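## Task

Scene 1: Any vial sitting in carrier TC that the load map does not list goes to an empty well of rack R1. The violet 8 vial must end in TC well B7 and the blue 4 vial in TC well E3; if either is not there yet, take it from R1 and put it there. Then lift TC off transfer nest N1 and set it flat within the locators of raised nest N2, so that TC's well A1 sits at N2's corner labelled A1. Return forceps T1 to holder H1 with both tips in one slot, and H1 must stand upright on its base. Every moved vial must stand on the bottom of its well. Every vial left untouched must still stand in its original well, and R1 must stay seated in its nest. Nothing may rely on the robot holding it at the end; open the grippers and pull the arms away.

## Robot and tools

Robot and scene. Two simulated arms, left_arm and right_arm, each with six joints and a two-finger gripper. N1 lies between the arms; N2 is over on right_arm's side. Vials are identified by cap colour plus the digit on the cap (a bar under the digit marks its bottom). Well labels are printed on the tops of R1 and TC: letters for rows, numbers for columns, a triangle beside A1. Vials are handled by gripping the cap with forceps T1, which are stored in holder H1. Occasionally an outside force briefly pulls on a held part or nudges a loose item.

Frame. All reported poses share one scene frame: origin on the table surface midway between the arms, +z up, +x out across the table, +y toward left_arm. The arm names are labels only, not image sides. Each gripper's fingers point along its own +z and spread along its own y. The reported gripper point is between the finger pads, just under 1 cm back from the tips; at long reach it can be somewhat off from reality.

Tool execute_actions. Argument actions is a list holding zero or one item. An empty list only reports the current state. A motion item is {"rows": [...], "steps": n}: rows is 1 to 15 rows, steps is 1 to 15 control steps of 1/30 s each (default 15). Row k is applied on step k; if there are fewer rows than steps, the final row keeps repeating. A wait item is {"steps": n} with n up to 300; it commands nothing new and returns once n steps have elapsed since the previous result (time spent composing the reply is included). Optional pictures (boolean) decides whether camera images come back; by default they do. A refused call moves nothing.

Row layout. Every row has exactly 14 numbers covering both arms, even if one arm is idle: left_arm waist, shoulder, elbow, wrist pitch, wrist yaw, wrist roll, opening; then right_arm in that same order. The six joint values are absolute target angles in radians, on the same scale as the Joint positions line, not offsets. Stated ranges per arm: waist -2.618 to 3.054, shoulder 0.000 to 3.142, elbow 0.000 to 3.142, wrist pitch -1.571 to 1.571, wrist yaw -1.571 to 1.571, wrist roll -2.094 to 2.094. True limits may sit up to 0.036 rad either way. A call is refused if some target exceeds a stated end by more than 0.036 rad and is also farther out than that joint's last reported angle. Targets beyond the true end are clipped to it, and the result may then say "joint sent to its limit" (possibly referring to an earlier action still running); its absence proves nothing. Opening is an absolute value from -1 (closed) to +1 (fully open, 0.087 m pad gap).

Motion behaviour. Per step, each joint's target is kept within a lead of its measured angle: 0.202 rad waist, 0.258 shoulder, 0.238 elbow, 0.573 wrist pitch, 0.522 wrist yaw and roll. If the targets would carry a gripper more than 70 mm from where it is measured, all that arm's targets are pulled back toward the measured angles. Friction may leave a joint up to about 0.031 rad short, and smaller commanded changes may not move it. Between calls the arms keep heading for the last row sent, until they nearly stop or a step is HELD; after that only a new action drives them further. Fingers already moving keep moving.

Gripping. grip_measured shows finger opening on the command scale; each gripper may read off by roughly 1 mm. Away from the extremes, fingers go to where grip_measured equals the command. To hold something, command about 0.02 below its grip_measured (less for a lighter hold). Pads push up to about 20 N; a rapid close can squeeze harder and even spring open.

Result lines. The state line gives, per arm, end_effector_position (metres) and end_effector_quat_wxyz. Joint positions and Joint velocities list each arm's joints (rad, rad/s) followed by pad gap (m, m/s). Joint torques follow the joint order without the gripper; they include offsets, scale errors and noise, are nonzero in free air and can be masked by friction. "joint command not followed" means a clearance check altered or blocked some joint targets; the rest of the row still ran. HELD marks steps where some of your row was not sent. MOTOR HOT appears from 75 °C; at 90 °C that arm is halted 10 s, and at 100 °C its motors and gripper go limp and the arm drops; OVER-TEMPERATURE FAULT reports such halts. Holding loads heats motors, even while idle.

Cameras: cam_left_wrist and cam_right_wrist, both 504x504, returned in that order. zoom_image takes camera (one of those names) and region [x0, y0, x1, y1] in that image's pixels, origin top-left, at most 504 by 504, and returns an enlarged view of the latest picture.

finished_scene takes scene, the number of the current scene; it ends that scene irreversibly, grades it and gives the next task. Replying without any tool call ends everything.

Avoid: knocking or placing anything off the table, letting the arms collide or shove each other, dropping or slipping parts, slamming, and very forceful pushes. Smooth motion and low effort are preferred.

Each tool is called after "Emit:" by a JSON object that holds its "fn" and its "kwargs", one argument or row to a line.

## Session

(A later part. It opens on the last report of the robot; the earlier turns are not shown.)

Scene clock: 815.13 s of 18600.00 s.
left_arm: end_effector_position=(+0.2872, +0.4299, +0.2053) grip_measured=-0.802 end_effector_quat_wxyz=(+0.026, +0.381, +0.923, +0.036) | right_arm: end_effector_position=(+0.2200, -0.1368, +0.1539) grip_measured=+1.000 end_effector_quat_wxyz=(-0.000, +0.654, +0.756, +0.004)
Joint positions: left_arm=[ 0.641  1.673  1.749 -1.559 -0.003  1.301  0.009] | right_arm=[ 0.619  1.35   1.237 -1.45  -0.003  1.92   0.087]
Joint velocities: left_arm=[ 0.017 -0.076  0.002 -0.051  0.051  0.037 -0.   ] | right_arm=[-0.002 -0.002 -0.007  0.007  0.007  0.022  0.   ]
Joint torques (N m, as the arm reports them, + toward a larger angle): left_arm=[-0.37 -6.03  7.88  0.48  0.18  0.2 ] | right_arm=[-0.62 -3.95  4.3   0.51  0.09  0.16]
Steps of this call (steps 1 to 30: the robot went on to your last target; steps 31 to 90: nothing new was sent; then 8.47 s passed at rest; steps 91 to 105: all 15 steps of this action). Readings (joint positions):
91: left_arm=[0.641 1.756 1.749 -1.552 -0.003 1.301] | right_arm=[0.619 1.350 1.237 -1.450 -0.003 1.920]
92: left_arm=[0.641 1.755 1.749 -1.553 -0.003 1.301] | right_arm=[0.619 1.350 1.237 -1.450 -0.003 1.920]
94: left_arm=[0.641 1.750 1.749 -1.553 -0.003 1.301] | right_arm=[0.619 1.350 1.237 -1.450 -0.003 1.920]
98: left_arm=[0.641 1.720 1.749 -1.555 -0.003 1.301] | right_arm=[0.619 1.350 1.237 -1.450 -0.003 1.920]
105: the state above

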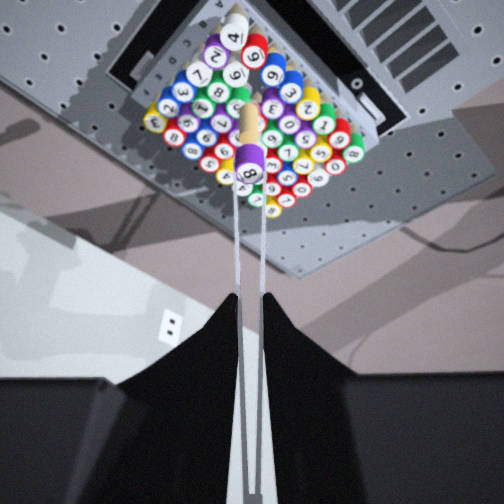

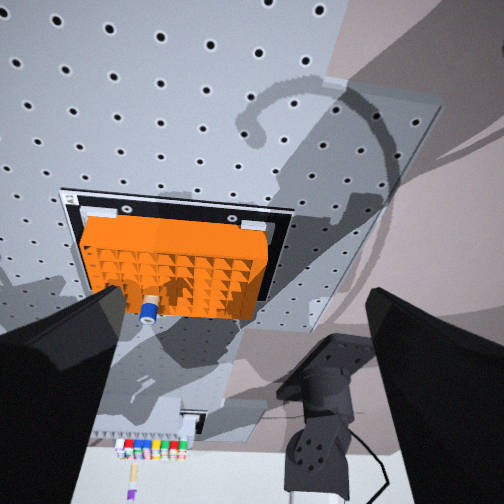

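Emit:
{"fn": "execute_actions", "kwargs": {
  "actions": [
    {"rows":[[0.62,1.66,1.785,-1.57,0,1.29,-0.815, 0.61,1.344,1.219,-1.446,0,1.93,1],[0.6,1.66,1.79,-1.57,0,1.26,-0.815, 0.61,1.344,1.219,-1.446,0,1.93,1],[0.57,1.66,1.795,-1.57,0,1.22,-0.815, 0.61,1.344,1.219,-1.446,0,1.93,1],[0.535,1.66,1.8,-1.57,0,1.17,-0.815, 0.61,1.344,1.219,-1.446,0,1.93,1],[0.495,1.66,1.805,-1.57,0,1.11,-0.815, 0.61,1.344,1.219,-1.446,0,1.93,1],[0.45,1.66,1.81,-1.57,0,1.04,-0.815, 0.61,1.344,1.219,-1.446,0,1.93,1],[0.4,1.66,1.815,-1.57,0,0.96,-0.815, 0.61,1.344,1.219,-1.446,0,1.93,1],[0.35,1.66,1.82,-1.57,0,0.88,-0.815, 0.61,1.344,1.219,-1.446,0,1.93,1],[0.3,1.66,1.825,-1.57,0,0.8,-0.815, 0.61,1.344,1.219,-1.446,0,1.93,1],[0.25,1.66,1.83,-1.57,0,0.72,-0.815, 0.61,1.344,1.219,-1.446,0,1.93,1],[0.2,1.66,1.835,-1.57,0,0.64,-0.815, 0.61,1.344,1.219,-1.446,0,1.93,1],[0.15,1.66,1.84,-1.57,0,0.56,-0.815, 0.61,1.344,1.219,-1.446,0,1.93,1],[0.1,1.67,1.845,-1.57,0,0.48,-0.815, 0.61,1.344,1.219,-1.446,0,1.93,1],[0.05,1.68,1.845,-1.57,0,0.4,-0.815, 0.61,1.344,1.219,-1.446,0,1.93,1],[0.0,1.69,1.845,-1.57,0,0.32,-0.815, 0.61,1.344,1.219,-1.446,0,1.93,1]],"steps":15}
  ],
  "pictures": false
}}

Emit:
{"fn": "execute_actions", "kwargs": {
  "actions": [
    {"rows":[[-0.05,1.7,1.845,-1.57,0,0.24,-0.815, 0.61,1.344,1.219,-1.446,0,1.93,1],[-0.1,1.705,1.845,-1.57,0,0.16,-0.815, 0.61,1.344,1.219,-1.446,0,1.93,1],[-0.15,1.71,1.845,-1.57,0,0.08,-0.815, 0.61,1.344,1.219,-1.446,0,1.93,1],[-0.2,1.715,1.845,-1.57,0,0.0,-0.815, 0.61,1.344,1.219,-1.446,0,1.93,1],[-0.25,1.72,1.845,-1.57,0,-0.08,-0.815, 0.61,1.344,1.219,-1.446,0,1.93,1],[-0.3,1.725,1.845,-1.57,0,-0.16,-0.815, 0.61,1.344,1.219,-1.446,0,1.93,1],[-0.35,1.73,1.845,-1.57,0,-0.24,-0.815, 0.61,1.344,1.219,-1.446,0,1.93,1],[-0.4,1.735,1.845,-1.57,0,-0.32,-0.815, 0.61,1.344,1.219,-1.446,0,1.93,1],[-0.45,1.74,1.845,-1.57,0,-0.4,-0.815, 0.61,1.344,1.219,-1.446,0,1.93,1],[-0.5,1.74,1.845,-1.57,0,-0.48,-0.815, 0.61,1.344,1.219,-1.446,0,1.93,1],[-0.55,1.74,1.845,-1.57,0,-0.56,-0.815, 0.61,1.344,1.219,-1.446,0,1.93,1],[-0.595,1.74,1.845,-1.57,0,-0.64,-0.815, 0.61,1.344,1.219,-1.446,0,1.93,1],[-0.635,1.74,1.845,-1.57,0,-0.71,-0.815, 0.61,1.344,1.219,-1.446,0,1.93,1],[-0.67,1.74,1.845,-1.57,0,-0.77,-0.815, 0.61,1.344,1.219,-1.446,0,1.93,1],[-0.7,1.74,1.845,-1.57,0,-0.82,-0.815, 0.61,1.344,1.219,-1.446,0,1.93,1]],"steps":15}
  ],
  "pictures": false
}}

Emit:
{"fn": "execute_actions", "kwargs": {
  "actions": [
    {"rows":[[-0.725,1.74,1.845,-1.57,0,-0.85,-0.815, 0.61,1.344,1.219,-1.446,0,1.93,1],[-0.745,1.74,1.845,-1.57,0,-0.87,-0.815, 0.61,1.344,1.219,-1.446,0,1.93,1],[-0.755,1.745,1.845,-1.57,0,-0.882,-0.815, 0.61,1.344,1.219,-1.446,0,1.93,1],[-0.76,1.75,1.845,-1.57,0,-0.882,-0.815, 0.61,1.344,1.219,-1.446,0,1.93,1],[-0.76,1.76,1.845,-1.57,0,-0.882,-0.815, 0.61,1.344,1.219,-1.446,0,1.93,1],[-0.76,1.77,1.845,-1.57,0,-0.882,-0.815, 0.61,1.344,1.219,-1.446,0,1.93,1],[-0.76,1.78,1.845,-1.57,0,-0.882,-0.815, 0.61,1.344,1.219,-1.446,0,1.93,1],[-0.76,1.79,1.845,-1.57,0,-0.882,-0.815, 0.61,1.344,1.219,-1.446,0,1.93,1],[-0.76,1.8,1.845,-1.57,0,-0.882,-0.815, 0.61,1.344,1.219,-1.446,0,1.93,1],[-0.76,1.81,1.845,-1.57,0,-0.882,-0.815, 0.61,1.344,1.219,-1.446,0,1.93,1],[-0.76,1.818,1.845,-1.57,0,-0.882,-0.815, 0.61,1.344,1.219,-1.446,0,1.93,1],[-0.76,1.824,1.845,-1.57,0,-0.882,-0.815, 0.61,1.344,1.219,-1.446,0,1.93,1],[-0.76,1.828,1.845,-1.57,0,-0.882,-0.815, 0.61,1.344,1.219,-1.446,0,1.93,1]],"steps":15}
  ],
  "pictures": false
}}

Emit:
{"fn": "execute_actions", "kwargs": {
  "actions": [
    {"steps":15}
  ]
}}

Scene clock: 851.57 s of 18600.00 s.
left_arm: end_effector_position=(+0.3348, +0.2614, +0.2186) grip_measured=-0.803 end_effector_quat_wxyz=(+0.072, +0.329, +0.941, +0.024) | right_arm: end_effector_position=(+0.2200, -0.1368, +0.1539) grip_measured=+1.000 end_effector_quat_wxyz=(-0.000, +0.654, +0.756, +0.004)
Joint positions: left_arm=[ 0.084  1.672  1.814 -1.561 -0.004  0.632  0.009] | right_arm=[ 0.619  1.35   1.237 -1.45  -0.003  1.92   0.087]
Joint velocities: left_arm=[-1.389  0.027  0.061 -0.051 -0.007 -2.088 -0.001] | right_arm=[-0.002  0.002 -0.007 -0.037  0.007 -0.022  0.   ]
Joint torques (N m, as the arm reports them, + toward a larger angle): left_arm=[ 0.1  -4.13  7.8   0.61  0.15  0.15] | right_arm=[-0.63 -3.95  4.28  0.51  0.09  0.16]
Steps of this call (steps 1 to 15: the robot went on to your last target; steps 16 to 90: nothing new was sent; then 32.93 s passed at rest; steps 91 to 105: all 15 steps of this action). Readings (joint positions):
91: left_arm=[0.639 1.672 1.749 -1.560 -0.003 1.300] | right_arm=[0.619 1.350 1.237 -1.450 -0.003 1.920]
92: left_arm=[0.634 1.672 1.749 -1.560 -0.004 1.294] | right_arm=[0.619 1.350 1.237 -1.450 -0.003 1.920]
94: left_arm=[0.602 1.672 1.756 -1.561 -0.006 1.261] | right_arm=[0.619 1.350 1.237 -1.450 -0.003 1.920]
98: left_arm=[0.445 1.672 1.782 -1.561 -0.008 1.102] | right_arm=[0.619 1.350 1.237 -1.450 -0.003 1.920]
105: the state above

Scene clock: 852.07 s of 18600.00 s.
left_arm: end_effector_position=(+0.2424, +0.0301, +0.2015) grip_measured=-0.802 end_effector_quat_wxyz=(+0.036, +0.121, +0.992, -0.027) | right_arm: end_effector_position=(+0.2200, -0.1368, +0.1539) grip_measured=+1.000 end_effector_quat_wxyz=(-0.000, +0.654, +0.756, +0.004)
Joint positions: left_arm=[-0.647  1.739  1.819 -1.561 -0.    -0.527  0.009] | right_arm=[ 0.619  1.35   1.237 -1.45  -0.003  1.92   0.087]
Joint velocities: left_arm=[-1.106  0.002 -0.007 -0.007  0.007 -1.927  0.   ] | right_arm=[-0.012  0.017 -0.007  0.037 -0.007  0.022  0.   ]
Joint torques (N m, as the arm reports them, + toward a larger angle): left_arm=[ 1.06 -5.94  7.78  0.52  0.06  0.16] | right_arm=[-0.61 -3.94  4.28  0.51  0.09  0.16]
Steps of this call (steps 1 to 15: all 15 steps of this action). Readings (joint positions):
1: left_arm=[0.034 1.673 1.816 -1.561 -0.004 0.557] | right_arm=[0.619 1.350 1.237 -1.450 -0.003 1.920]
2: left_arm=[-0.015 1.677 1.819 -1.561 -0.004 0.481] | right_arm=[0.619 1.350 1.237 -1.450 -0.003 1.920]
4: left_arm=[-0.114 1.689 1.819 -1.561 -0.003 0.327] | right_arm=[0.619 1.350 1.237 -1.450 -0.003 1.920]
8: left_arm=[-0.313 1.720 1.819 -1.561 -0.003 0.013] | right_arm=[0.619 1.350 1.237 -1.450 -0.003 1.920]
15: the state above

Scene clock: 852.57 s of 18600.00 s.
left_arm: end_effector_position=(+0.2168, -0.0094, +0.1789) grip_measured=-0.802 end_effector_quat_wxyz=(+0.001, +0.011, +1.000, -0.003) | right_arm: end_effector_position=(+0.2200, -0.1368, +0.1539) grip_measured=+1.000 end_effector_quat_wxyz=(-0.000, +0.654, +0.756, +0.004)
Joint positions: left_arm=[-0.763  1.822  1.819 -1.562  0.002 -0.864  0.009] | right_arm=[ 0.619  1.35   1.237 -1.45  -0.003  1.92   0.087]
Joint velocities: left_arm=[-0.012  0.159  0.007 -0.11  -0.095 -0.139 -0.   ] | right_arm=[-0.002  0.002 -0.007 -0.007 -0.051  0.007  0.   ]
Joint torques (N m, as the arm reports them, + toward a larger angle): left_arm=[ 0.34 -6.91  7.69  0.37 -0.01  0.15] | right_arm=[-0.62 -3.94  4.29  0.51  0.09  0.16]
Steps of this call (steps 1 to 15: all 15 steps of this action). Readings (joint positions):
1: left_arm=[-0.682 1.739 1.819 -1.561 0.001 -0.590] | right_arm=[0.619 1.350 1.237 -1.450 -0.003 1.920]
2: left_arm=[-0.711 1.739 1.819 -1.561 0.001 -0.644] | right_arm=[0.619 1.350 1.237 -1.450 -0.003 1.920]
4: left_arm=[-0.750 1.739 1.819 -1.561 0.002 -0.727] | right_arm=[0.619 1.350 1.237 -1.450 -0.003 1.920]
8: left_arm=[-0.763 1.753 1.819 -1.562 0.002 -0.816] | right_arm=[0.619 1.350 1.237 -1.450 -0.003 1.920]
15: the state above

Scene clock: 853.07 s of 18600.00 s.
left_arm: end_effector_position=(+0.2170, -0.0101, +0.1776) grip_measured=-0.802 end_effector_quat_wxyz=(-0.001, +0.005, +1.000, -0.001) | right_arm: end_effector_position=(+0.2200, -0.1368, +0.1539) grip_measured=+1.000 end_effector_quat_wxyz=(-0.000, +0.654, +0.756, +0.004)
Joint positions: left_arm=[-0.763  1.827  1.819 -1.562  0.002 -0.876  0.009] | right_arm=[ 0.619  1.35   1.237 -1.45  -0.003  1.92   0.087]
Joint velocities: left_arm=[-0.012 -0.017 -0.002 -0.11  -0.037 -0.022  0.   ] | right_arm=[-0.002 -0.027 -0.012 -0.022 -0.037 -0.022  0.   ]
Joint torques (N m, as the arm reports them, + toward a larger angle): left_arm=[ 0.26 -6.51  7.78  0.35  0.02  0.11] | right_arm=[-0.62 -3.94  4.28  0.51  0.09  0.16]
Steps of this call (steps 1 to 15: the robot went on to your last target). Readings (joint positions):
1: left_arm=[-0.763 1.826 1.819 -1.562 0.002 -0.867] | right_arm=[0.619 1.350 1.237 -1.450 -0.003 1.920]
2: left_arm=[-0.763 1.827 1.819 -1.562 0.002 -0.869] | right_arm=[0.619 1.350 1.237 -1.450 -0.003 1.920]
4: left_arm=[-0.763 1.827 1.819 -1.562 0.002 -0.872] | right_arm=[0.619 1.350 1.237 -1.450 -0.003 1.920]
8: left_arm=[-0.763 1.827 1.819 -1.562 0.002 -0.875] | right_arm=[0.619 1.350 1.237 -1.450 -0.003 1.920]
15: the state above

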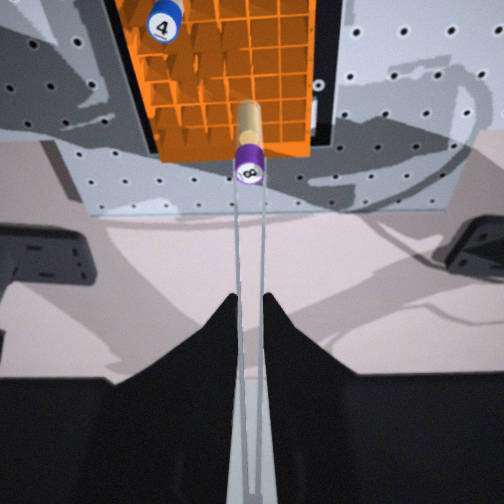

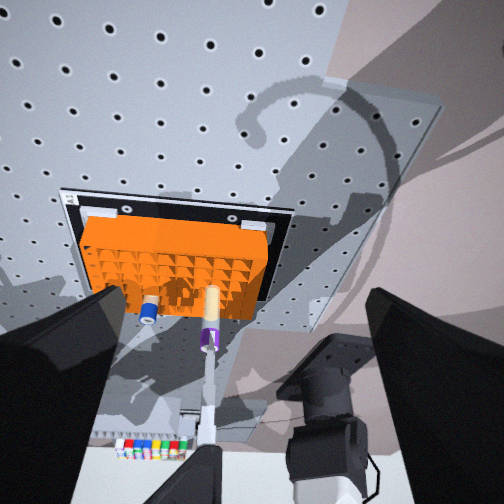

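Emit:
{"fn": "execute_actions", "kwargs": {
  "actions": []
}}

Scene clock: 871.97 s of 18600.00 s.
left_arm: end_effector_position=(+0.2170, -0.0102, +0.1776) grip_measured=-0.802 end_effector_quat_wxyz=(-0.001, +0.005, +1.000, -0.001) | right_arm: end_effector_position=(+0.2200, -0.1368, +0.1539) grip_measured=+1.000 end_effector_quat_wxyz=(-0.000, +0.654, +0.756, +0.004)
Joint positions: left_arm=[-0.763  1.827  1.819 -1.562  0.002 -0.877  0.009] | right_arm=[ 0.619  1.35   1.237 -1.45  -0.003  1.92   0.087]
Joint velocities: left_arm=[ 0.022 -0.022 -0.007  0.007  0.007 -0.007 -0.001] | right_arm=[ 0.002  0.002 -0.022 -0.022  0.022  0.007  0.   ]
Joint torques (N m, as the arm reports them, + toward a larger angle): left_arm=[ 0.25 -6.54  7.69  0.36  0.02  0.13] | right_arm=[-0.61 -3.94  4.28  0.51  0.09  0.16]
Steps of this call (steps 1 to 15: the robot went on to your last target; steps 16 to 90: nothing new was sent; then 15.90 s passed at rest). Readings (joint positions):
1: left_arm=[-0.763 1.827 1.819 -1.562 0.002 -0.877] | right_arm=[0.619 1.350 1.237 -1.450 -0.003 1.920]
2: left_arm=[-0.763 1.827 1.819 -1.562 0.002 -0.877] | right_arm=[0.619 1.350 1.237 -1.450 -0.003 1.920]
4: left_arm=[-0.763 1.827 1.819 -1.562 0.002 -0.877] | right_arm=[0.619 1.350 1.237 -1.450 -0.003 1.920]
8: left_arm=[-0.763 1.827 1.819 -1.562 0.002 -0.877] | right_arm=[0.619 1.350 1.237 -1.450 -0.003 1.920]
90: the state above
All arms were judged still, so your last target was given up. Only a new action makes them travel on or press farther. Fingers that are still opening or closing keep moving.

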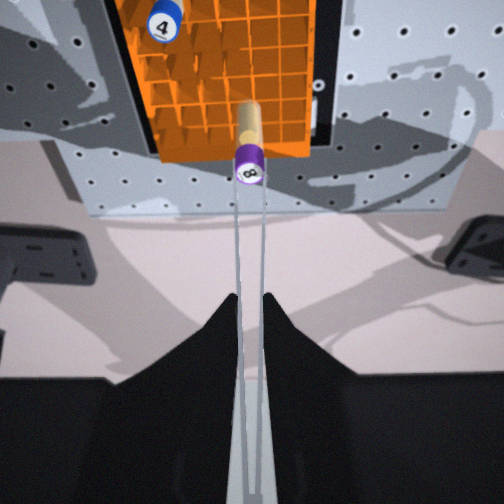

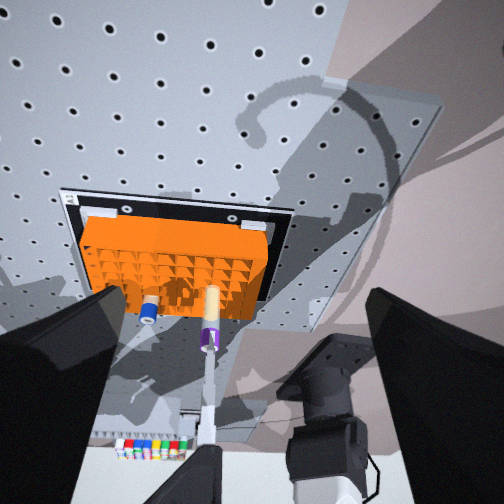

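Emit:
{"fn": "zoom_image", "kwargs": {
  "camera": "cam_left_wrist",
  "region": [110, 0, 350, 200]
}}

Emit:
{"fn": "zoom_image", "kwargs": {
  "camera": "cam_right_wrist",
  "region": [60, 180, 300, 360]
}}

Region (110, 0, 350, 200) of cam_left_wrist's 504x504 image, scaled by 2.100, with more detail than that image has.

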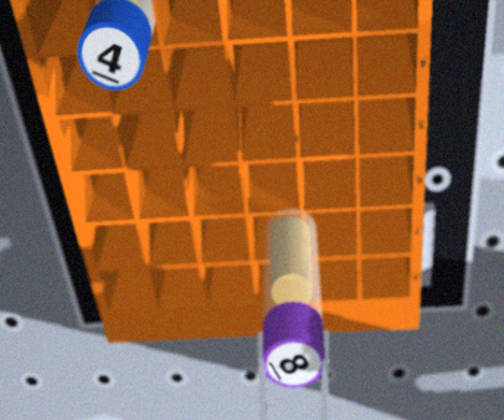

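Region (60, 180, 300, 360) of cam_right_wrist's 504x504 image, scaled by 2.100, with more detail than that image has; it fills the top 378 rows of this view, and the rest is white.

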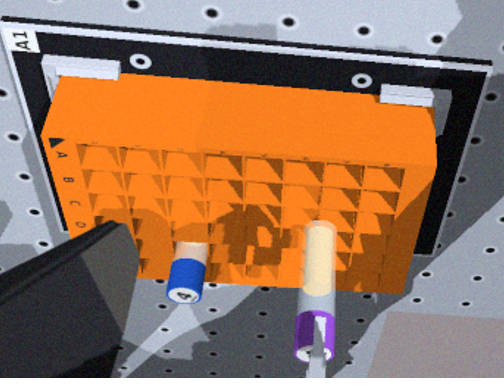

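Emit:
{"fn": "execute_actions", "kwargs": {
  "actions": [
    {"rows":[[-0.775,1.834,1.85,-1.57,0,-0.89,-0.815,0.61,1.344,1.219,-1.446,0,1.93,1],[-0.782,1.838,1.854,-1.57,0,-0.895,-0.815,0.61,1.344,1.219,-1.446,0,1.93,1],[-0.789,1.842,1.858,-1.57,0,-0.9,-0.815,0.61,1.344,1.219,-1.446,0,1.93,1],[-0.796,1.846,1.861,-1.57,0,-0.906,-0.815,0.61,1.344,1.219,-1.446,0,1.93,1],[-0.802,1.849,1.864,-1.57,0,-0.912,-0.815,0.61,1.344,1.219,-1.446,0,1.93,1]],"steps":15}
  ]
}}

Emit:
{"fn": "zoom_image", "kwargs": {
  "camera": "cam_left_wrist",
  "region": [110, 0, 350, 200]
}}

Emit:
{"fn": "zoom_image", "kwargs": {
  "camera": "cam_right_wrist",
  "region": [60, 180, 300, 360]
}}

Scene clock: 902.10 s of 18600.00 s.
left_arm: end_effector_position=(+0.2170, -0.0102, +0.1776) grip_measured=-0.802 end_effector_quat_wxyz=(-0.001, +0.005, +1.000, -0.001) | right_arm: end_effector_position=(+0.2200, -0.1368, +0.1539) grip_measured=+1.000 end_effector_quat_wxyz=(-0.000, +0.654, +0.756, +0.004)
Joint positions: left_arm=[-0.763  1.827  1.819 -1.562  0.002 -0.877  0.009] | right_arm=[ 0.619  1.35   1.237 -1.45  -0.003  1.92   0.087]
Joint velocities: left_arm=[ 0.002 -0.012 -0.012  0.007  0.066 -0.022  0.   ] | right_arm=[-0.007  0.027  0.012  0.007 -0.007 -0.022  0.   ]
Joint torques (N m, as the arm reports them, + toward a larger angle): left_arm=[ 0.25 -6.55  7.69  0.36  0.02  0.12] | right_arm=[-0.61 -3.94  4.28  0.51  0.09  0.15]
A step of this action was HELD (marked below), so the robot has no last target. An arm can still carry out its HELD step.
Steps of this call (steps 1 to 90: nothing new was sent; then 26.63 s passed at rest; steps 91 to 105: all 15 steps of this action). Readings (joint positions):
91: left_arm=[-0.763 1.827 1.819 -1.562 0.002 -0.877] | right_arm=[0.619 1.350 1.237 -1.450 -0.003 1.920] HELD
92: left_arm=[-0.763 1.827 1.819 -1.562 0.002 -0.877] | right_arm=[0.619 1.350 1.237 -1.450 -0.003 1.920] HELD
93: left_arm=[-0.763 1.827 1.819 -1.562 0.002 -0.877] | right_arm=[0.619 1.350 1.237 -1.450 -0.003 1.920] HELD
94: left_arm=[-0.763 1.827 1.819 -1.562 0.002 -0.877] | right_arm=[0.619 1.350 1.237 -1.450 -0.003 1.920] HELD
95: left_arm=[-0.763 1.827 1.819 -1.562 0.002 -0.877] | right_arm=[0.619 1.350 1.237 -1.450 -0.003 1.920] HELD
96: left_arm=[-0.763 1.827 1.819 -1.562 0.002 -0.877] | right_arm=[0.619 1.350 1.237 -1.450 -0.003 1.920] HELD
97: left_arm=[-0.763 1.827 1.819 -1.562 0.002 -0.877] | right_arm=[0.619 1.350 1.237 -1.450 -0.003 1.920] HELD
98: left_arm=[-0.763 1.827 1.819 -1.562 0.002 -0.877] | right_arm=[0.619 1.350 1.237 -1.450 -0.003 1.920] HELD
99: left_arm=[-0.763 1.827 1.819 -1.562 0.002 -0.877] | right_arm=[0.619 1.350 1.237 -1.450 -0.003 1.920] HELD
100: left_arm=[-0.763 1.827 1.819 -1.562 0.002 -0.877] | right_arm=[0.619 1.350 1.237 -1.450 -0.003 1.920] HELD
101: left_arm=[-0.763 1.827 1.819 -1.562 0.002 -0.877] | right_arm=[0.619 1.350 1.237 -1.450 -0.003 1.920] HELD
102: left_arm=[-0.763 1.827 1.819 -1.562 0.002 -0.877] | right_arm=[0.619 1.350 1.237 -1.450 -0.003 1.920] HELD
103: left_arm=[-0.763 1.827 1.819 -1.562 0.002 -0.877] | right_arm=[0.619 1.350 1.237 -1.450 -0.003 1.920] HELD
104: left_arm=[-0.763 1.827 1.819 -1.562 0.002 -0.877] | right_arm=[0.619 1.350 1.237 -1.450 -0.003 1.920] HELD
105: the state above HELD
joint command not followed: on one or more control steps a check withheld the commanded joint targets of the left arm, and it was not sent them on those steps. On the call's last step the targets were still withheld.
cause: the commanded joint targets would bring a part of the robot too close to another arm (this arm's wrist (the part past joint 4) and the other arm's wrist (the part past joint 4)); next, command targets that bring no part of the robot closer to that arm.

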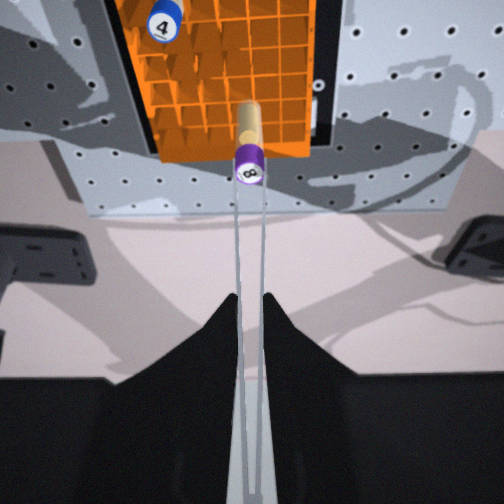

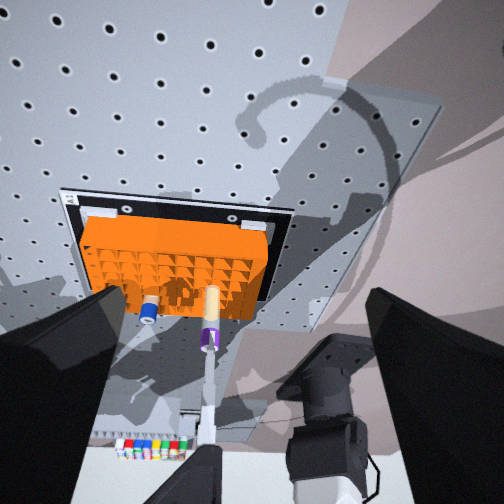

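Region (110, 0, 350, 200) of cam_left_wrist's 504x504 image, scaled by 2.100, with more detail than that image has.

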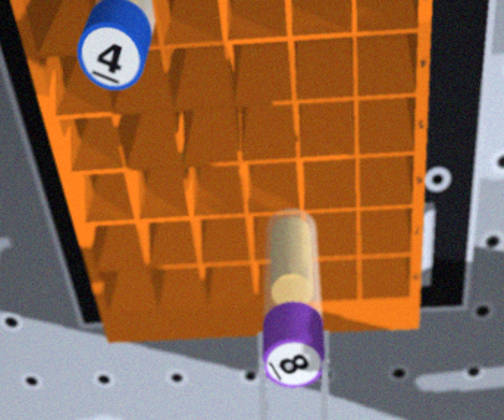

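Region (60, 180, 300, 360) of cam_right_wrist's 504x504 image, scaled by 2.100, with more detail than that image has; it fills the top 378 rows of this view, and the rest is white.

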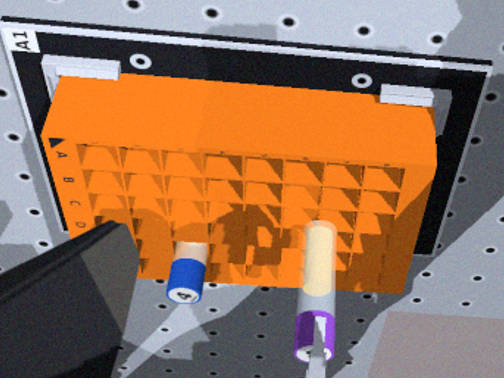

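Emit:
{"fn": "execute_actions", "kwargs": {
  "actions": [
    {"rows":[[-0.76,1.828,1.845,-1.57,0,-0.882,-0.815,0.57,1.33,1.19,-1.43,0,1.9,1],[-0.76,1.828,1.845,-1.57,0,-0.882,-0.815,0.53,1.31,1.16,-1.41,0,1.88,1],[-0.76,1.828,1.845,-1.57,0,-0.882,-0.815,0.49,1.29,1.13,-1.39,0,1.86,1],[-0.76,1.828,1.845,-1.57,0,-0.882,-0.815,0.45,1.27,1.09,-1.37,0,1.84,1],[-0.76,1.828,1.845,-1.57,0,-0.882,-0.815,0.40,1.25,1.05,-1.35,0,1.82,1],[-0.76,1.828,1.845,-1.57,0,-0.882,-0.815,0.355,1.235,1.016,-1.335,0,1.805,1]],"steps":15}
  ],
  "pictures": false
}}

Emit:
{"fn": "execute_actions", "kwargs": {
  "actions": [
    {"rows":[[-0.775,1.834,1.85,-1.57,0,-0.89,-0.815,0.355,1.235,1.016,-1.335,0,1.805,1],[-0.782,1.838,1.854,-1.57,0,-0.895,-0.815,0.355,1.235,1.016,-1.335,0,1.805,1],[-0.789,1.842,1.858,-1.57,0,-0.9,-0.815,0.355,1.235,1.016,-1.335,0,1.805,1],[-0.796,1.846,1.861,-1.57,0,-0.906,-0.815,0.355,1.235,1.016,-1.335,0,1.805,1],[-0.802,1.849,1.864,-1.57,0,-0.912,-0.815,0.355,1.235,1.016,-1.335,0,1.805,1]],"steps":15}
  ]
}}

Emit:
{"fn": "zoom_image", "kwargs": {
  "camera": "cam_left_wrist",
  "region": [110, 0, 350, 200]
}}

Scene clock: 920.33 s of 18600.00 s.
left_arm: end_effector_position=(+0.2170, -0.0102, +0.1776) grip_measured=-0.802 end_effector_quat_wxyz=(-0.001, +0.005, +1.000, -0.001) | right_arm: end_effector_position=(+0.2187, -0.1942, +0.1193) grip_measured=+1.000 end_effector_quat_wxyz=(-0.004, +0.711, +0.703, -0.005)
Joint positions: left_arm=[-0.763  1.827  1.819 -1.562  0.002 -0.877  0.009] | right_arm=[ 0.364  1.251  1.029 -1.362 -0.002  1.822  0.087]
Joint velocities: left_arm=[ 0.002 -0.007 -0.012  0.081 -0.007  0.037 -0.   ] | right_arm=[-0.002 -0.017  0.007  0.11  -0.022 -0.022  0.   ]
Joint torques (N m, as the arm reports them, + toward a larger angle): left_arm=[ 0.22 -6.55  7.7   0.35  0.02  0.13] | right_arm=[-0.57 -3.94  4.68  0.64  0.08  0.01]
Steps of this call (steps 1 to 90: nothing new was sent; then 14.73 s passed at rest; steps 91 to 105: all 15 steps of this action). Readings (joint positions):
91: left_arm=[-0.763 1.827 1.819 -1.562 0.002 -0.877] | right_arm=[0.614 1.348 1.232 -1.447 -0.004 1.918]
92: left_arm=[-0.763 1.827 1.819 -1.562 0.002 -0.877] | right_arm=[0.596 1.342 1.217 -1.439 -0.005 1.913]
94: left_arm=[-0.763 1.827 1.819 -1.562 0.002 -0.877] | right_arm=[0.528 1.316 1.164 -1.416 -0.006 1.894]
98: left_arm=[-0.763 1.827 1.819 -1.562 0.002 -0.877] | right_arm=[0.376 1.256 1.042 -1.387 -0.002 1.849]
105: the state above

Scene clock: 920.83 s of 18600.00 s.
left_arm: end_effector_position=(+0.2097, -0.0192, +0.1781) grip_measured=-0.802 end_effector_quat_wxyz=(+0.000, +0.008, +1.000, -0.002) | right_arm: end_effector_position=(+0.2206, -0.1936, +0.1194) grip_measured=+1.000 end_effector_quat_wxyz=(-0.002, +0.709, +0.705, -0.001)
Joint positions: left_arm=[-0.797  1.836  1.834 -1.564  0.002 -0.905  0.009] | right_arm=[ 0.364  1.251  1.029 -1.354 -0.002  1.815  0.087]
Joint velocities: left_arm=[-0.017 -0.012 -0.012  0.037 -0.037 -0.022 -0.   ] | right_arm=[-0.007  0.002  0.002 -0.007  0.007 -0.022  0.   ]
Joint torques (N m, as the arm reports them, + toward a larger angle): left_arm=[-0.25 -5.87  8.03  0.39  0.01  0.12] | right_arm=[-0.61 -3.96  4.7   0.66  0.08  0.01]
Steps of this call (steps 1 to 15: all 15 steps of this action). Readings (joint positions):
1: left_arm=[-0.763 1.827 1.819 -1.562 0.002 -0.878] | right_arm=[0.364 1.251 1.029 -1.361 -0.002 1.820]
2: left_arm=[-0.764 1.827 1.819 -1.562 0.002 -0.880] | right_arm=[0.364 1.251 1.029 -1.359 -0.002 1.819]
4: left_arm=[-0.772 1.827 1.819 -1.562 0.002 -0.887] | right_arm=[0.364 1.251 1.029 -1.357 -0.002 1.817]
8: left_arm=[-0.795 1.835 1.833 -1.564 0.002 -0.898] | right_arm=[0.364 1.251 1.029 -1.355 -0.002 1.816]
15: the state above

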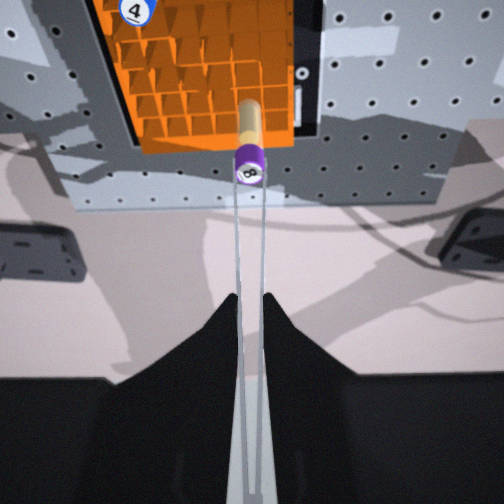

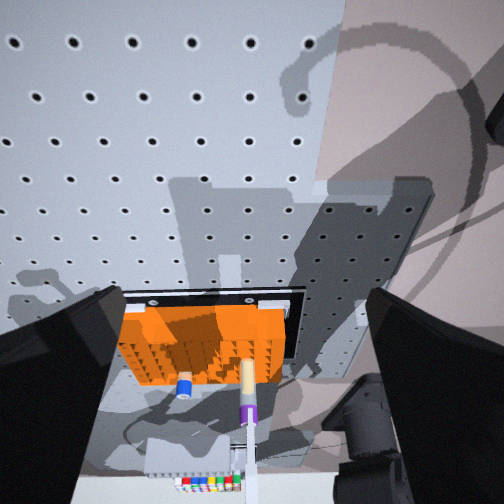

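Region (110, 0, 350, 200) of cam_left_wrist's 504x504 image, scaled by 2.100, with more detail than that image has.

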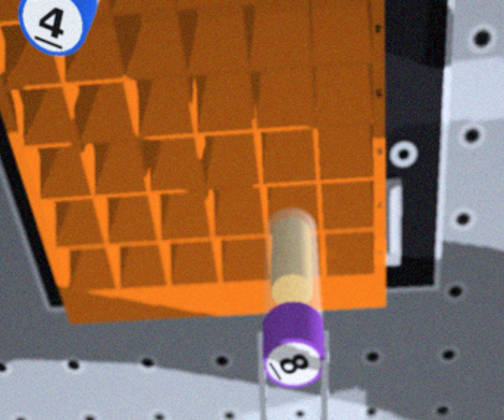

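Emit:
{"fn": "zoom_image", "kwargs": {
  "camera": "cam_right_wrist",
  "region": [170, 310, 310, 440]
}}

Region (170, 310, 310, 440) of cam_right_wrist's 504x504 image, scaled by 3.600, with more detail than that image has; it fills the top 468 rows of this view, and the rest is white.

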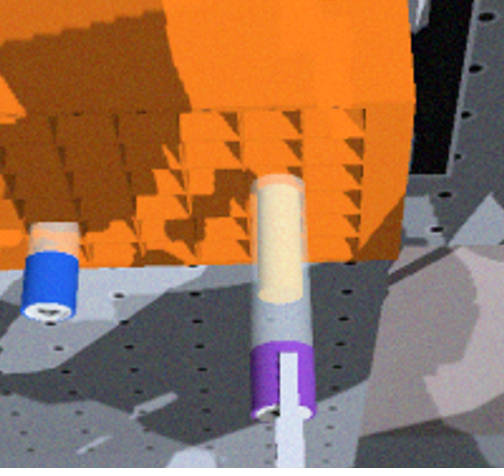

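Emit:
{"fn": "execute_actions", "kwargs": {
  "actions": [
    {"rows":[[-0.802,1.84,1.84,-1.56,-0.007,-0.915,-0.815,0.355,1.235,1.016,-1.335,0,1.805,1],[-0.802,1.836,1.82,-1.555,-0.007,-0.915,-0.815,0.355,1.235,1.016,-1.335,0,1.805,1],[-0.802,1.836,1.81,-1.551,-0.007,-0.915,-0.815,0.355,1.235,1.016,-1.335,0,1.805,1],[-0.802,1.836,1.806,-1.548,-0.007,-0.915,-0.815,0.355,1.235,1.016,-1.335,0,1.805,1],[-0.802,1.836,1.802,-1.545,-0.007,-0.915,-0.815,0.355,1.235,1.016,-1.335,0,1.805,1],[-0.802,1.836,1.798,-1.542,-0.007,-0.915,-0.815,0.355,1.235,1.016,-1.335,0,1.805,1],[-0.802,1.836,1.794,-1.539,-0.007,-0.915,-0.815,0.355,1.235,1.016,-1.335,0,1.805,1],[-0.802,1.836,1.79,-1.535,-0.007,-0.915,-0.815,0.355,1.235,1.016,-1.335,0,1.805,1],[-0.802,1.836,1.786,-1.531,-0.007,-0.915,-0.815,0.355,1.235,1.016,-1.335,0,1.805,1]],"steps":15}
  ]
}}

Emit:
{"fn": "zoom_image", "kwargs": {
  "camera": "cam_left_wrist",
  "region": [180, 40, 320, 200]
}}

Emit:
{"fn": "zoom_image", "kwargs": {
  "camera": "cam_right_wrist",
  "region": [170, 310, 310, 440]
}}

Scene clock: 945.10 s of 18600.00 s.
left_arm: end_effector_position=(+0.2092, -0.0188, +0.1724) grip_measured=-0.802 end_effector_quat_wxyz=(-0.002, +0.006, +1.000, +0.001) | right_arm: end_effector_position=(+0.2206, -0.1936, +0.1194) grip_measured=+1.000 end_effector_quat_wxyz=(-0.002, +0.709, +0.705, -0.001)
Joint positions: left_arm=[-0.797  1.836  1.809 -1.549  0.002 -0.91   0.009] | right_arm=[ 0.364  1.251  1.029 -1.354 -0.002  1.815  0.087]
Joint velocities: left_arm=[-0.002  0.007 -0.032 -0.051 -0.022  0.007 -0.   ] | right_arm=[-0.002  0.017 -0.002 -0.037  0.007  0.007  0.   ]
Joint torques (N m, as the arm reports them, + toward a larger angle): left_arm=[-0.36 -6.65  4.23  0.54 -0.05  0.12] | right_arm=[-0.6  -3.96  4.7   0.67  0.08  0.01]
Steps of this call (steps 1 to 15: the robot went on to your last target; steps 16 to 90: nothing new was sent; then 20.77 s passed at rest; steps 91 to 105: all 15 steps of this action). Readings (joint positions):
91: left_arm=[-0.797 1.836 1.834 -1.564 0.002 -0.907] | right_arm=[0.364 1.251 1.029 -1.354 -0.002 1.815]
92: left_arm=[-0.797 1.836 1.834 -1.564 0.002 -0.908] | right_arm=[0.364 1.251 1.029 -1.354 -0.002 1.815]
94: left_arm=[-0.797 1.836 1.834 -1.564 0.002 -0.909] | right_arm=[0.364 1.251 1.029 -1.354 -0.002 1.815]
98: left_arm=[-0.797 1.836 1.827 -1.557 0.002 -0.909] | right_arm=[0.364 1.251 1.029 -1.354 -0.002 1.815]
105: the state above

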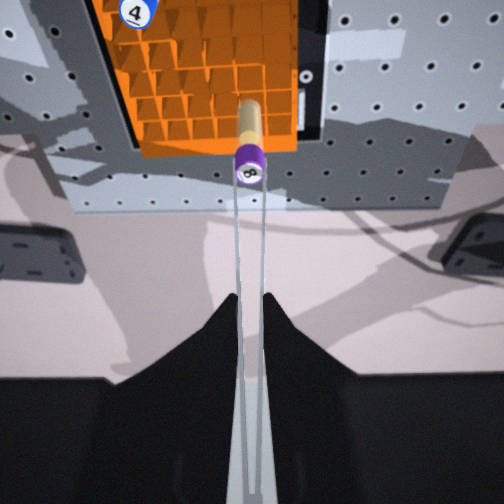

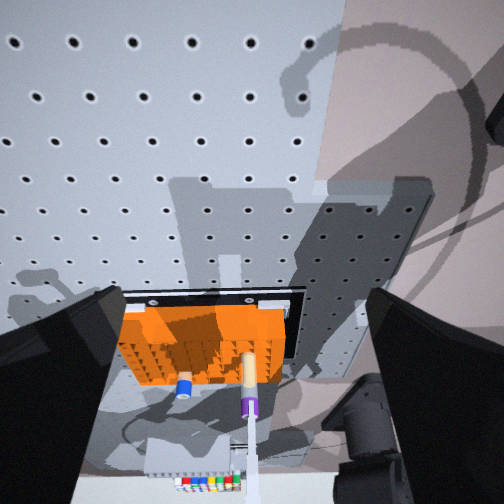

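Region (180, 40, 320, 200) of cam_left_wrist's 504x504 image, scaled by 3.150, with more detail than that image has; it fills the left 441 columns of this view, and the rest is white.

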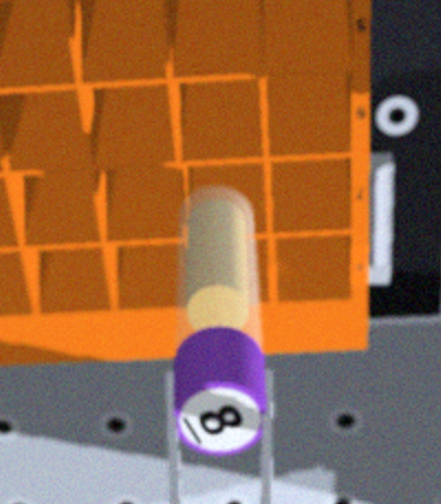

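Region (170, 310, 310, 440) of cam_right_wrist's 504x504 image, scaled by 3.600, with more detail than that image has; it fills the top 468 rows of this view, and the rest is white.

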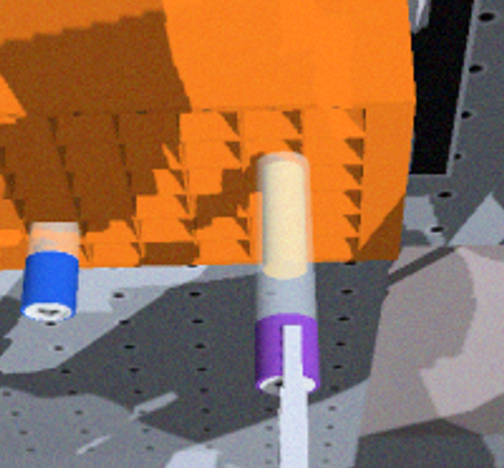

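Emit:
{"fn": "execute_actions", "kwargs": {
  "actions": [
    {"rows":[[-0.802,1.836,1.786,-1.525,-0.011,-0.915,-0.815,0.355,1.235,1.016,-1.335,0,1.805,1]],"steps":15}
  ]
}}

Emit:
{"fn": "zoom_image", "kwargs": {
  "camera": "cam_left_wrist",
  "region": [180, 40, 320, 200]
}}

Emit:
{"fn": "zoom_image", "kwargs": {
  "camera": "cam_right_wrist",
  "region": [170, 310, 310, 440]
}}

Scene clock: 951.53 s of 18600.00 s.
left_arm: end_effector_position=(+0.2107, -0.0203, +0.1721) grip_measured=-0.802 end_effector_quat_wxyz=(+0.001, +0.006, +1.000, -0.002) | right_arm: end_effector_position=(+0.2206, -0.1936, +0.1194) grip_measured=+1.000 end_effector_quat_wxyz=(-0.002, +0.709, +0.705, -0.001)
Joint positions: left_arm=[-0.797  1.836  1.809 -1.54   0.001 -0.91   0.009] | right_arm=[ 0.364  1.251  1.029 -1.353 -0.002  1.814  0.087]
Joint velocities: left_arm=[ 0.002 -0.017 -0.002 -0.007 -0.081 -0.066  0.   ] | right_arm=[0.002 0.007 0.007 0.007 0.007 0.022 0.   ]
Joint torques (N m, as the arm reports them, + toward a larger angle): left_arm=[-0.36 -6.76  4.31  0.55 -0.05  0.13] | right_arm=[-0.6  -3.97  4.7   0.68  0.08  0.01]
Steps of this call (steps 1 to 15: the robot went on to your last target; steps 16 to 90: nothing new was sent; then 2.93 s passed at rest; steps 91 to 105: all 15 steps of this action). Readings (joint positions):
91: left_arm=[-0.797 1.836 1.809 -1.545 0.002 -0.910] | right_arm=[0.364 1.251 1.029 -1.354 -0.002 1.815]
92: left_arm=[-0.797 1.836 1.809 -1.544 0.002 -0.910] | right_arm=[0.364 1.251 1.029 -1.354 -0.002 1.815]
94: left_arm=[-0.797 1.836 1.809 -1.542 0.001 -0.910] | right_arm=[0.364 1.251 1.029 -1.354 -0.002 1.814]
98: left_arm=[-0.797 1.836 1.809 -1.540 0.001 -0.910] | right_arm=[0.364 1.251 1.029 -1.353 -0.002 1.814]
105: the state above

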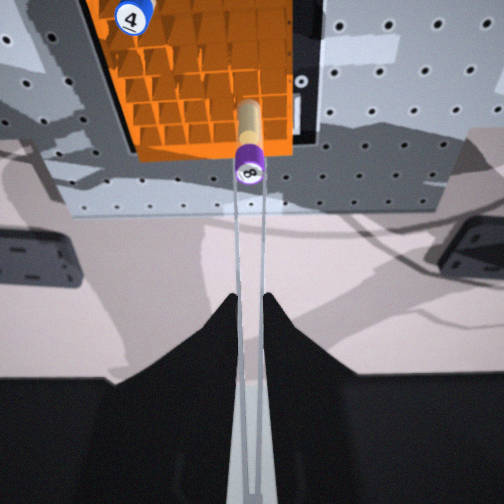

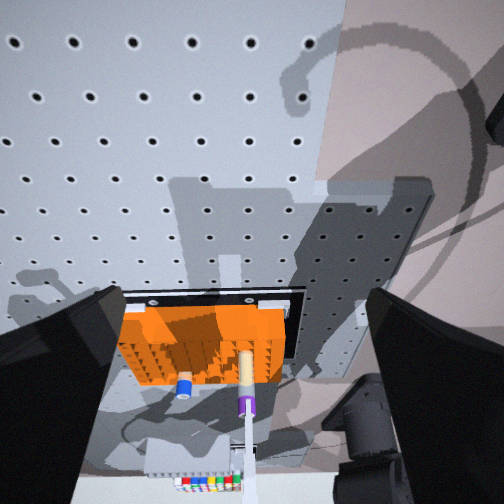

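Region (180, 40, 320, 200) of cam_left_wrist's 504x504 image, scaled by 3.150, with more detail than that image has; it fills the left 441 columns of this view, and the rest is white.

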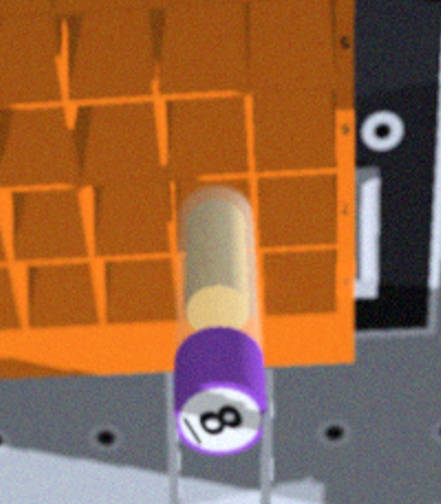

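Region (170, 310, 310, 440) of cam_right_wrist's 504x504 image, scaled by 3.600, with more detail than that image has; it fills the top 468 rows of this view, and the rest is white.

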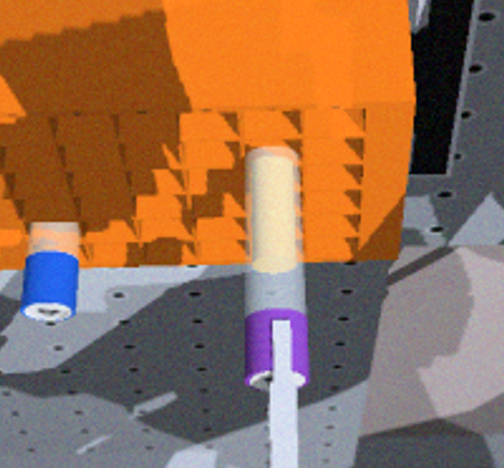

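Emit:
{"fn": "execute_actions", "kwargs": {
  "actions": [
    {"rows":[[-0.802,1.836,1.783,-1.5224,-0.011,-0.915,-0.815,0.355,1.235,1.016,-1.335,0,1.805,1],[-0.802,1.836,1.78,-1.5198,-0.011,-0.915,-0.815,0.355,1.235,1.016,-1.335,0,1.805,1],[-0.802,1.836,1.777,-1.5172,-0.011,-0.915,-0.815,0.355,1.235,1.016,-1.335,0,1.805,1],[-0.802,1.836,1.774,-1.5146,-0.011,-0.915,-0.815,0.355,1.235,1.016,-1.335,0,1.805,1],[-0.802,1.836,1.771,-1.512,-0.011,-0.915,-0.815,0.355,1.235,1.016,-1.335,0,1.805,1],[-0.802,1.836,1.768,-1.5094,-0.011,-0.915,-0.815,0.355,1.235,1.016,-1.335,0,1.805,1],[-0.802,1.836,1.765,-1.5068,-0.011,-0.915,-0.815,0.355,1.235,1.016,-1.335,0,1.805,1],[-0.802,1.836,1.762,-1.5042,-0.011,-0.915,-0.815,0.355,1.235,1.016,-1.335,0,1.805,1],[-0.802,1.836,1.759,-1.5016,-0.011,-0.915,-0.815,0.355,1.235,1.016,-1.335,0,1.805,1],[-0.802,1.836,1.756,-1.499,-0.011,-0.915,-0.815,0.355,1.235,1.016,-1.335,0,1.805,1],[-0.802,1.836,1.753,-1.4964,-0.011,-0.915,-0.815,0.355,1.235,1.016,-1.335,0,1.805,1],[-0.802,1.836,1.75,-1.4938,-0.011,-0.915,-0.815,0.355,1.235,1.016,-1.335,0,1.805,1]],"steps":15}
  ]
}}

Emit:
{"fn": "zoom_image", "kwargs": {
  "camera": "cam_left_wrist",
  "region": [180, 40, 320, 200]
}}

Emit:
{"fn": "zoom_image", "kwargs": {
  "camera": "cam_right_wrist",
  "region": [170, 310, 310, 440]
}}

Scene clock: 968.17 s of 18600.00 s.
left_arm: end_effector_position=(+0.2109, -0.0205, +0.1692) grip_measured=-0.802 end_effector_quat_wxyz=(+0.001, +0.005, +1.000, -0.001) | right_arm: end_effector_position=(+0.2206, -0.1936, +0.1194) grip_measured=+1.000 end_effector_quat_wxyz=(-0.002, +0.709, +0.705, -0.001)
Joint positions: left_arm=[-0.797  1.836  1.798 -1.53   0.    -0.91   0.009] | right_arm=[ 0.364  1.251  1.029 -1.353 -0.002  1.814  0.087]
Joint velocities: left_arm=[ 0.022  0.007 -0.007  0.066  0.007  0.007 -0.001] | right_arm=[ 0.002  0.012 -0.007 -0.022  0.066 -0.051  0.   ]
Joint torques (N m, as the arm reports them, + toward a larger angle): left_arm=[-0.25 -6.76  2.65  0.73 -0.07  0.12] | right_arm=[-0.6  -3.97  4.7   0.67  0.08  0.01]
Steps of this call (steps 1 to 15: the robot went on to your last target; steps 16 to 90: nothing new was sent; then 13.13 s passed at rest; steps 91 to 105: all 15 steps of this action). Readings (joint positions):
91: left_arm=[-0.797 1.836 1.809 -1.539 0.001 -0.910] | right_arm=[0.364 1.251 1.029 -1.353 -0.002 1.814]
92: left_arm=[-0.797 1.836 1.809 -1.539 0.001 -0.910] | right_arm=[0.364 1.251 1.029 -1.353 -0.002 1.814]
94: left_arm=[-0.797 1.836 1.809 -1.536 0.001 -0.910] | right_arm=[0.364 1.251 1.029 -1.353 -0.002 1.814]
98: left_arm=[-0.797 1.836 1.798 -1.530 0.000 -0.910] | right_arm=[0.364 1.251 1.029 -1.353 -0.002 1.814]
105: the state above

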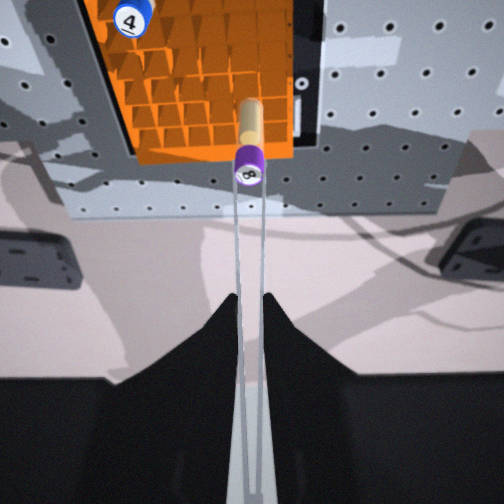

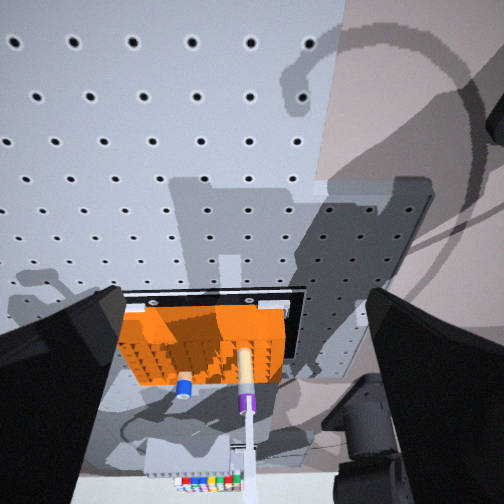

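Region (180, 40, 320, 200) of cam_left_wrist's 504x504 image, scaled by 3.150, with more detail than that image has; it fills the left 441 columns of this view, and the rest is white.

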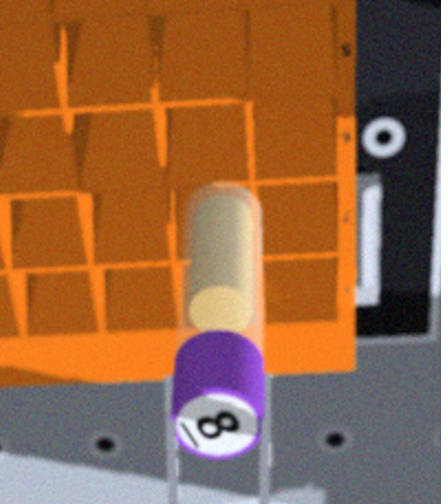

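Region (170, 310, 310, 440) of cam_right_wrist's 504x504 image, scaled by 3.600, with more detail than that image has; it fills the top 468 rows of this view, and the rest is white.

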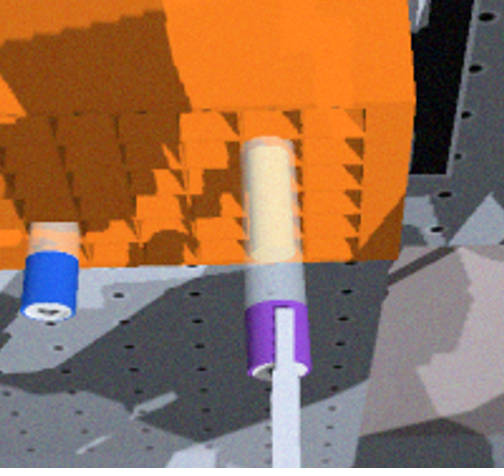

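Emit:
{"fn": "execute_actions", "kwargs": {
  "actions": [
    {"rows":[[-0.802,1.836,1.78,-1.52,-0.011,-0.915,-0.815,0.355,1.235,1.016,-1.335,0,1.805,1],[-0.802,1.836,1.8,-1.53,-0.011,-0.915,-0.815,0.355,1.235,1.016,-1.335,0,1.805,1],[-0.802,1.836,1.82,-1.535,-0.011,-0.915,-0.815,0.355,1.235,1.016,-1.335,0,1.805,1],[-0.802,1.836,1.825,-1.54,-0.011,-0.915,-0.815,0.355,1.235,1.016,-1.335,0,1.805,1],[-0.802,1.836,1.827,-1.549,-0.011,-0.915,-0.815,0.355,1.235,1.016,-1.335,0,1.805,1]],"steps":15}
  ]
}}

Emit:
{"fn": "zoom_image", "kwargs": {
  "camera": "cam_left_wrist",
  "region": [180, 40, 320, 200]
}}

Emit:
{"fn": "zoom_image", "kwargs": {
  "camera": "cam_right_wrist",
  "region": [170, 310, 310, 440]
}}

Scene clock: 978.63 s of 18600.00 s.
left_arm: end_effector_position=(+0.2098, -0.0190, +0.1694) grip_measured=-0.802 end_effector_quat_wxyz=(-0.002, +0.005, +1.000, +0.002) | right_arm: end_effector_position=(+0.2206, -0.1936, +0.1194) grip_measured=+1.000 end_effector_quat_wxyz=(-0.002, +0.709, +0.705, -0.001)
Joint positions: left_arm=[-0.797  1.836  1.798 -1.537  0.    -0.91   0.009] | right_arm=[ 0.364  1.251  1.029 -1.353 -0.002  1.814  0.087]
Joint velocities: left_arm=[ 0.007 -0.007 -0.012 -0.066  0.066 -0.051 -0.   ] | right_arm=[-0.002  0.007  0.012 -0.022  0.037 -0.037  0.   ]
Joint torques (N m, as the arm reports them, + toward a larger angle): left_arm=[-0.37 -6.76  7.98  0.31 -0.06  0.13] | right_arm=[-0.6  -3.97  4.7   0.67  0.08  0.01]
Steps of this call (steps 1 to 15: the robot went on to your last target; steps 16 to 90: nothing new was sent; then 6.97 s passed at rest; steps 91 to 105: all 15 steps of this action). Readings (joint positions):
91: left_arm=[-0.797 1.836 1.798 -1.530 0.000 -0.910] | right_arm=[0.364 1.251 1.029 -1.353 -0.002 1.814]
92: left_arm=[-0.797 1.836 1.798 -1.531 0.000 -0.910] | right_arm=[0.364 1.251 1.029 -1.353 -0.002 1.814]
94: left_arm=[-0.797 1.836 1.798 -1.534 0.000 -0.910] | right_arm=[0.364 1.251 1.029 -1.353 -0.002 1.814]
98: left_arm=[-0.797 1.836 1.798 -1.537 0.000 -0.910] | right_arm=[0.364 1.251 1.029 -1.353 -0.002 1.814]
105: the state above

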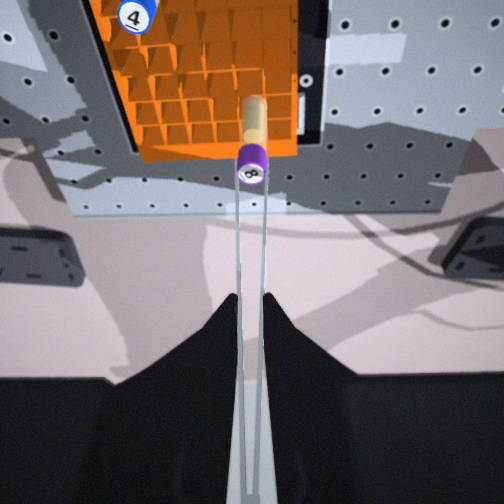

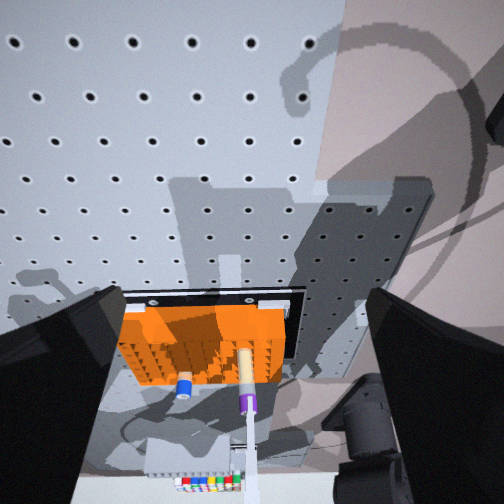

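Region (180, 40, 320, 200) of cam_left_wrist's 504x504 image, scaled by 3.150, with more detail than that image has; it fills the left 441 columns of this view, and the rest is white.

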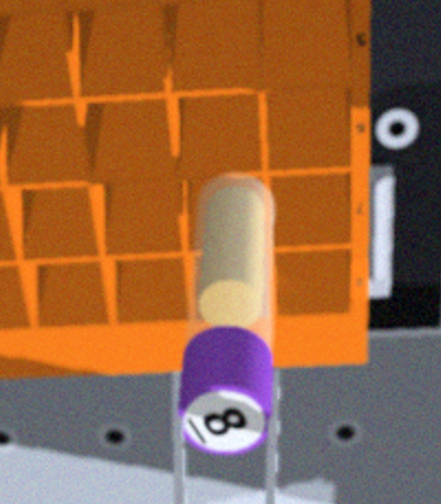

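Region (170, 310, 310, 440) of cam_right_wrist's 504x504 image, scaled by 3.600, with more detail than that image has; it fills the top 468 rows of this view, and the rest is white.

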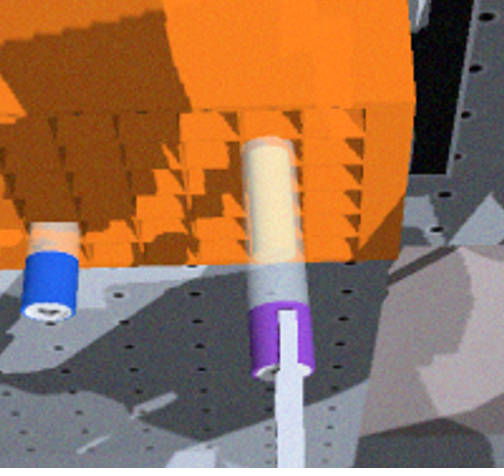

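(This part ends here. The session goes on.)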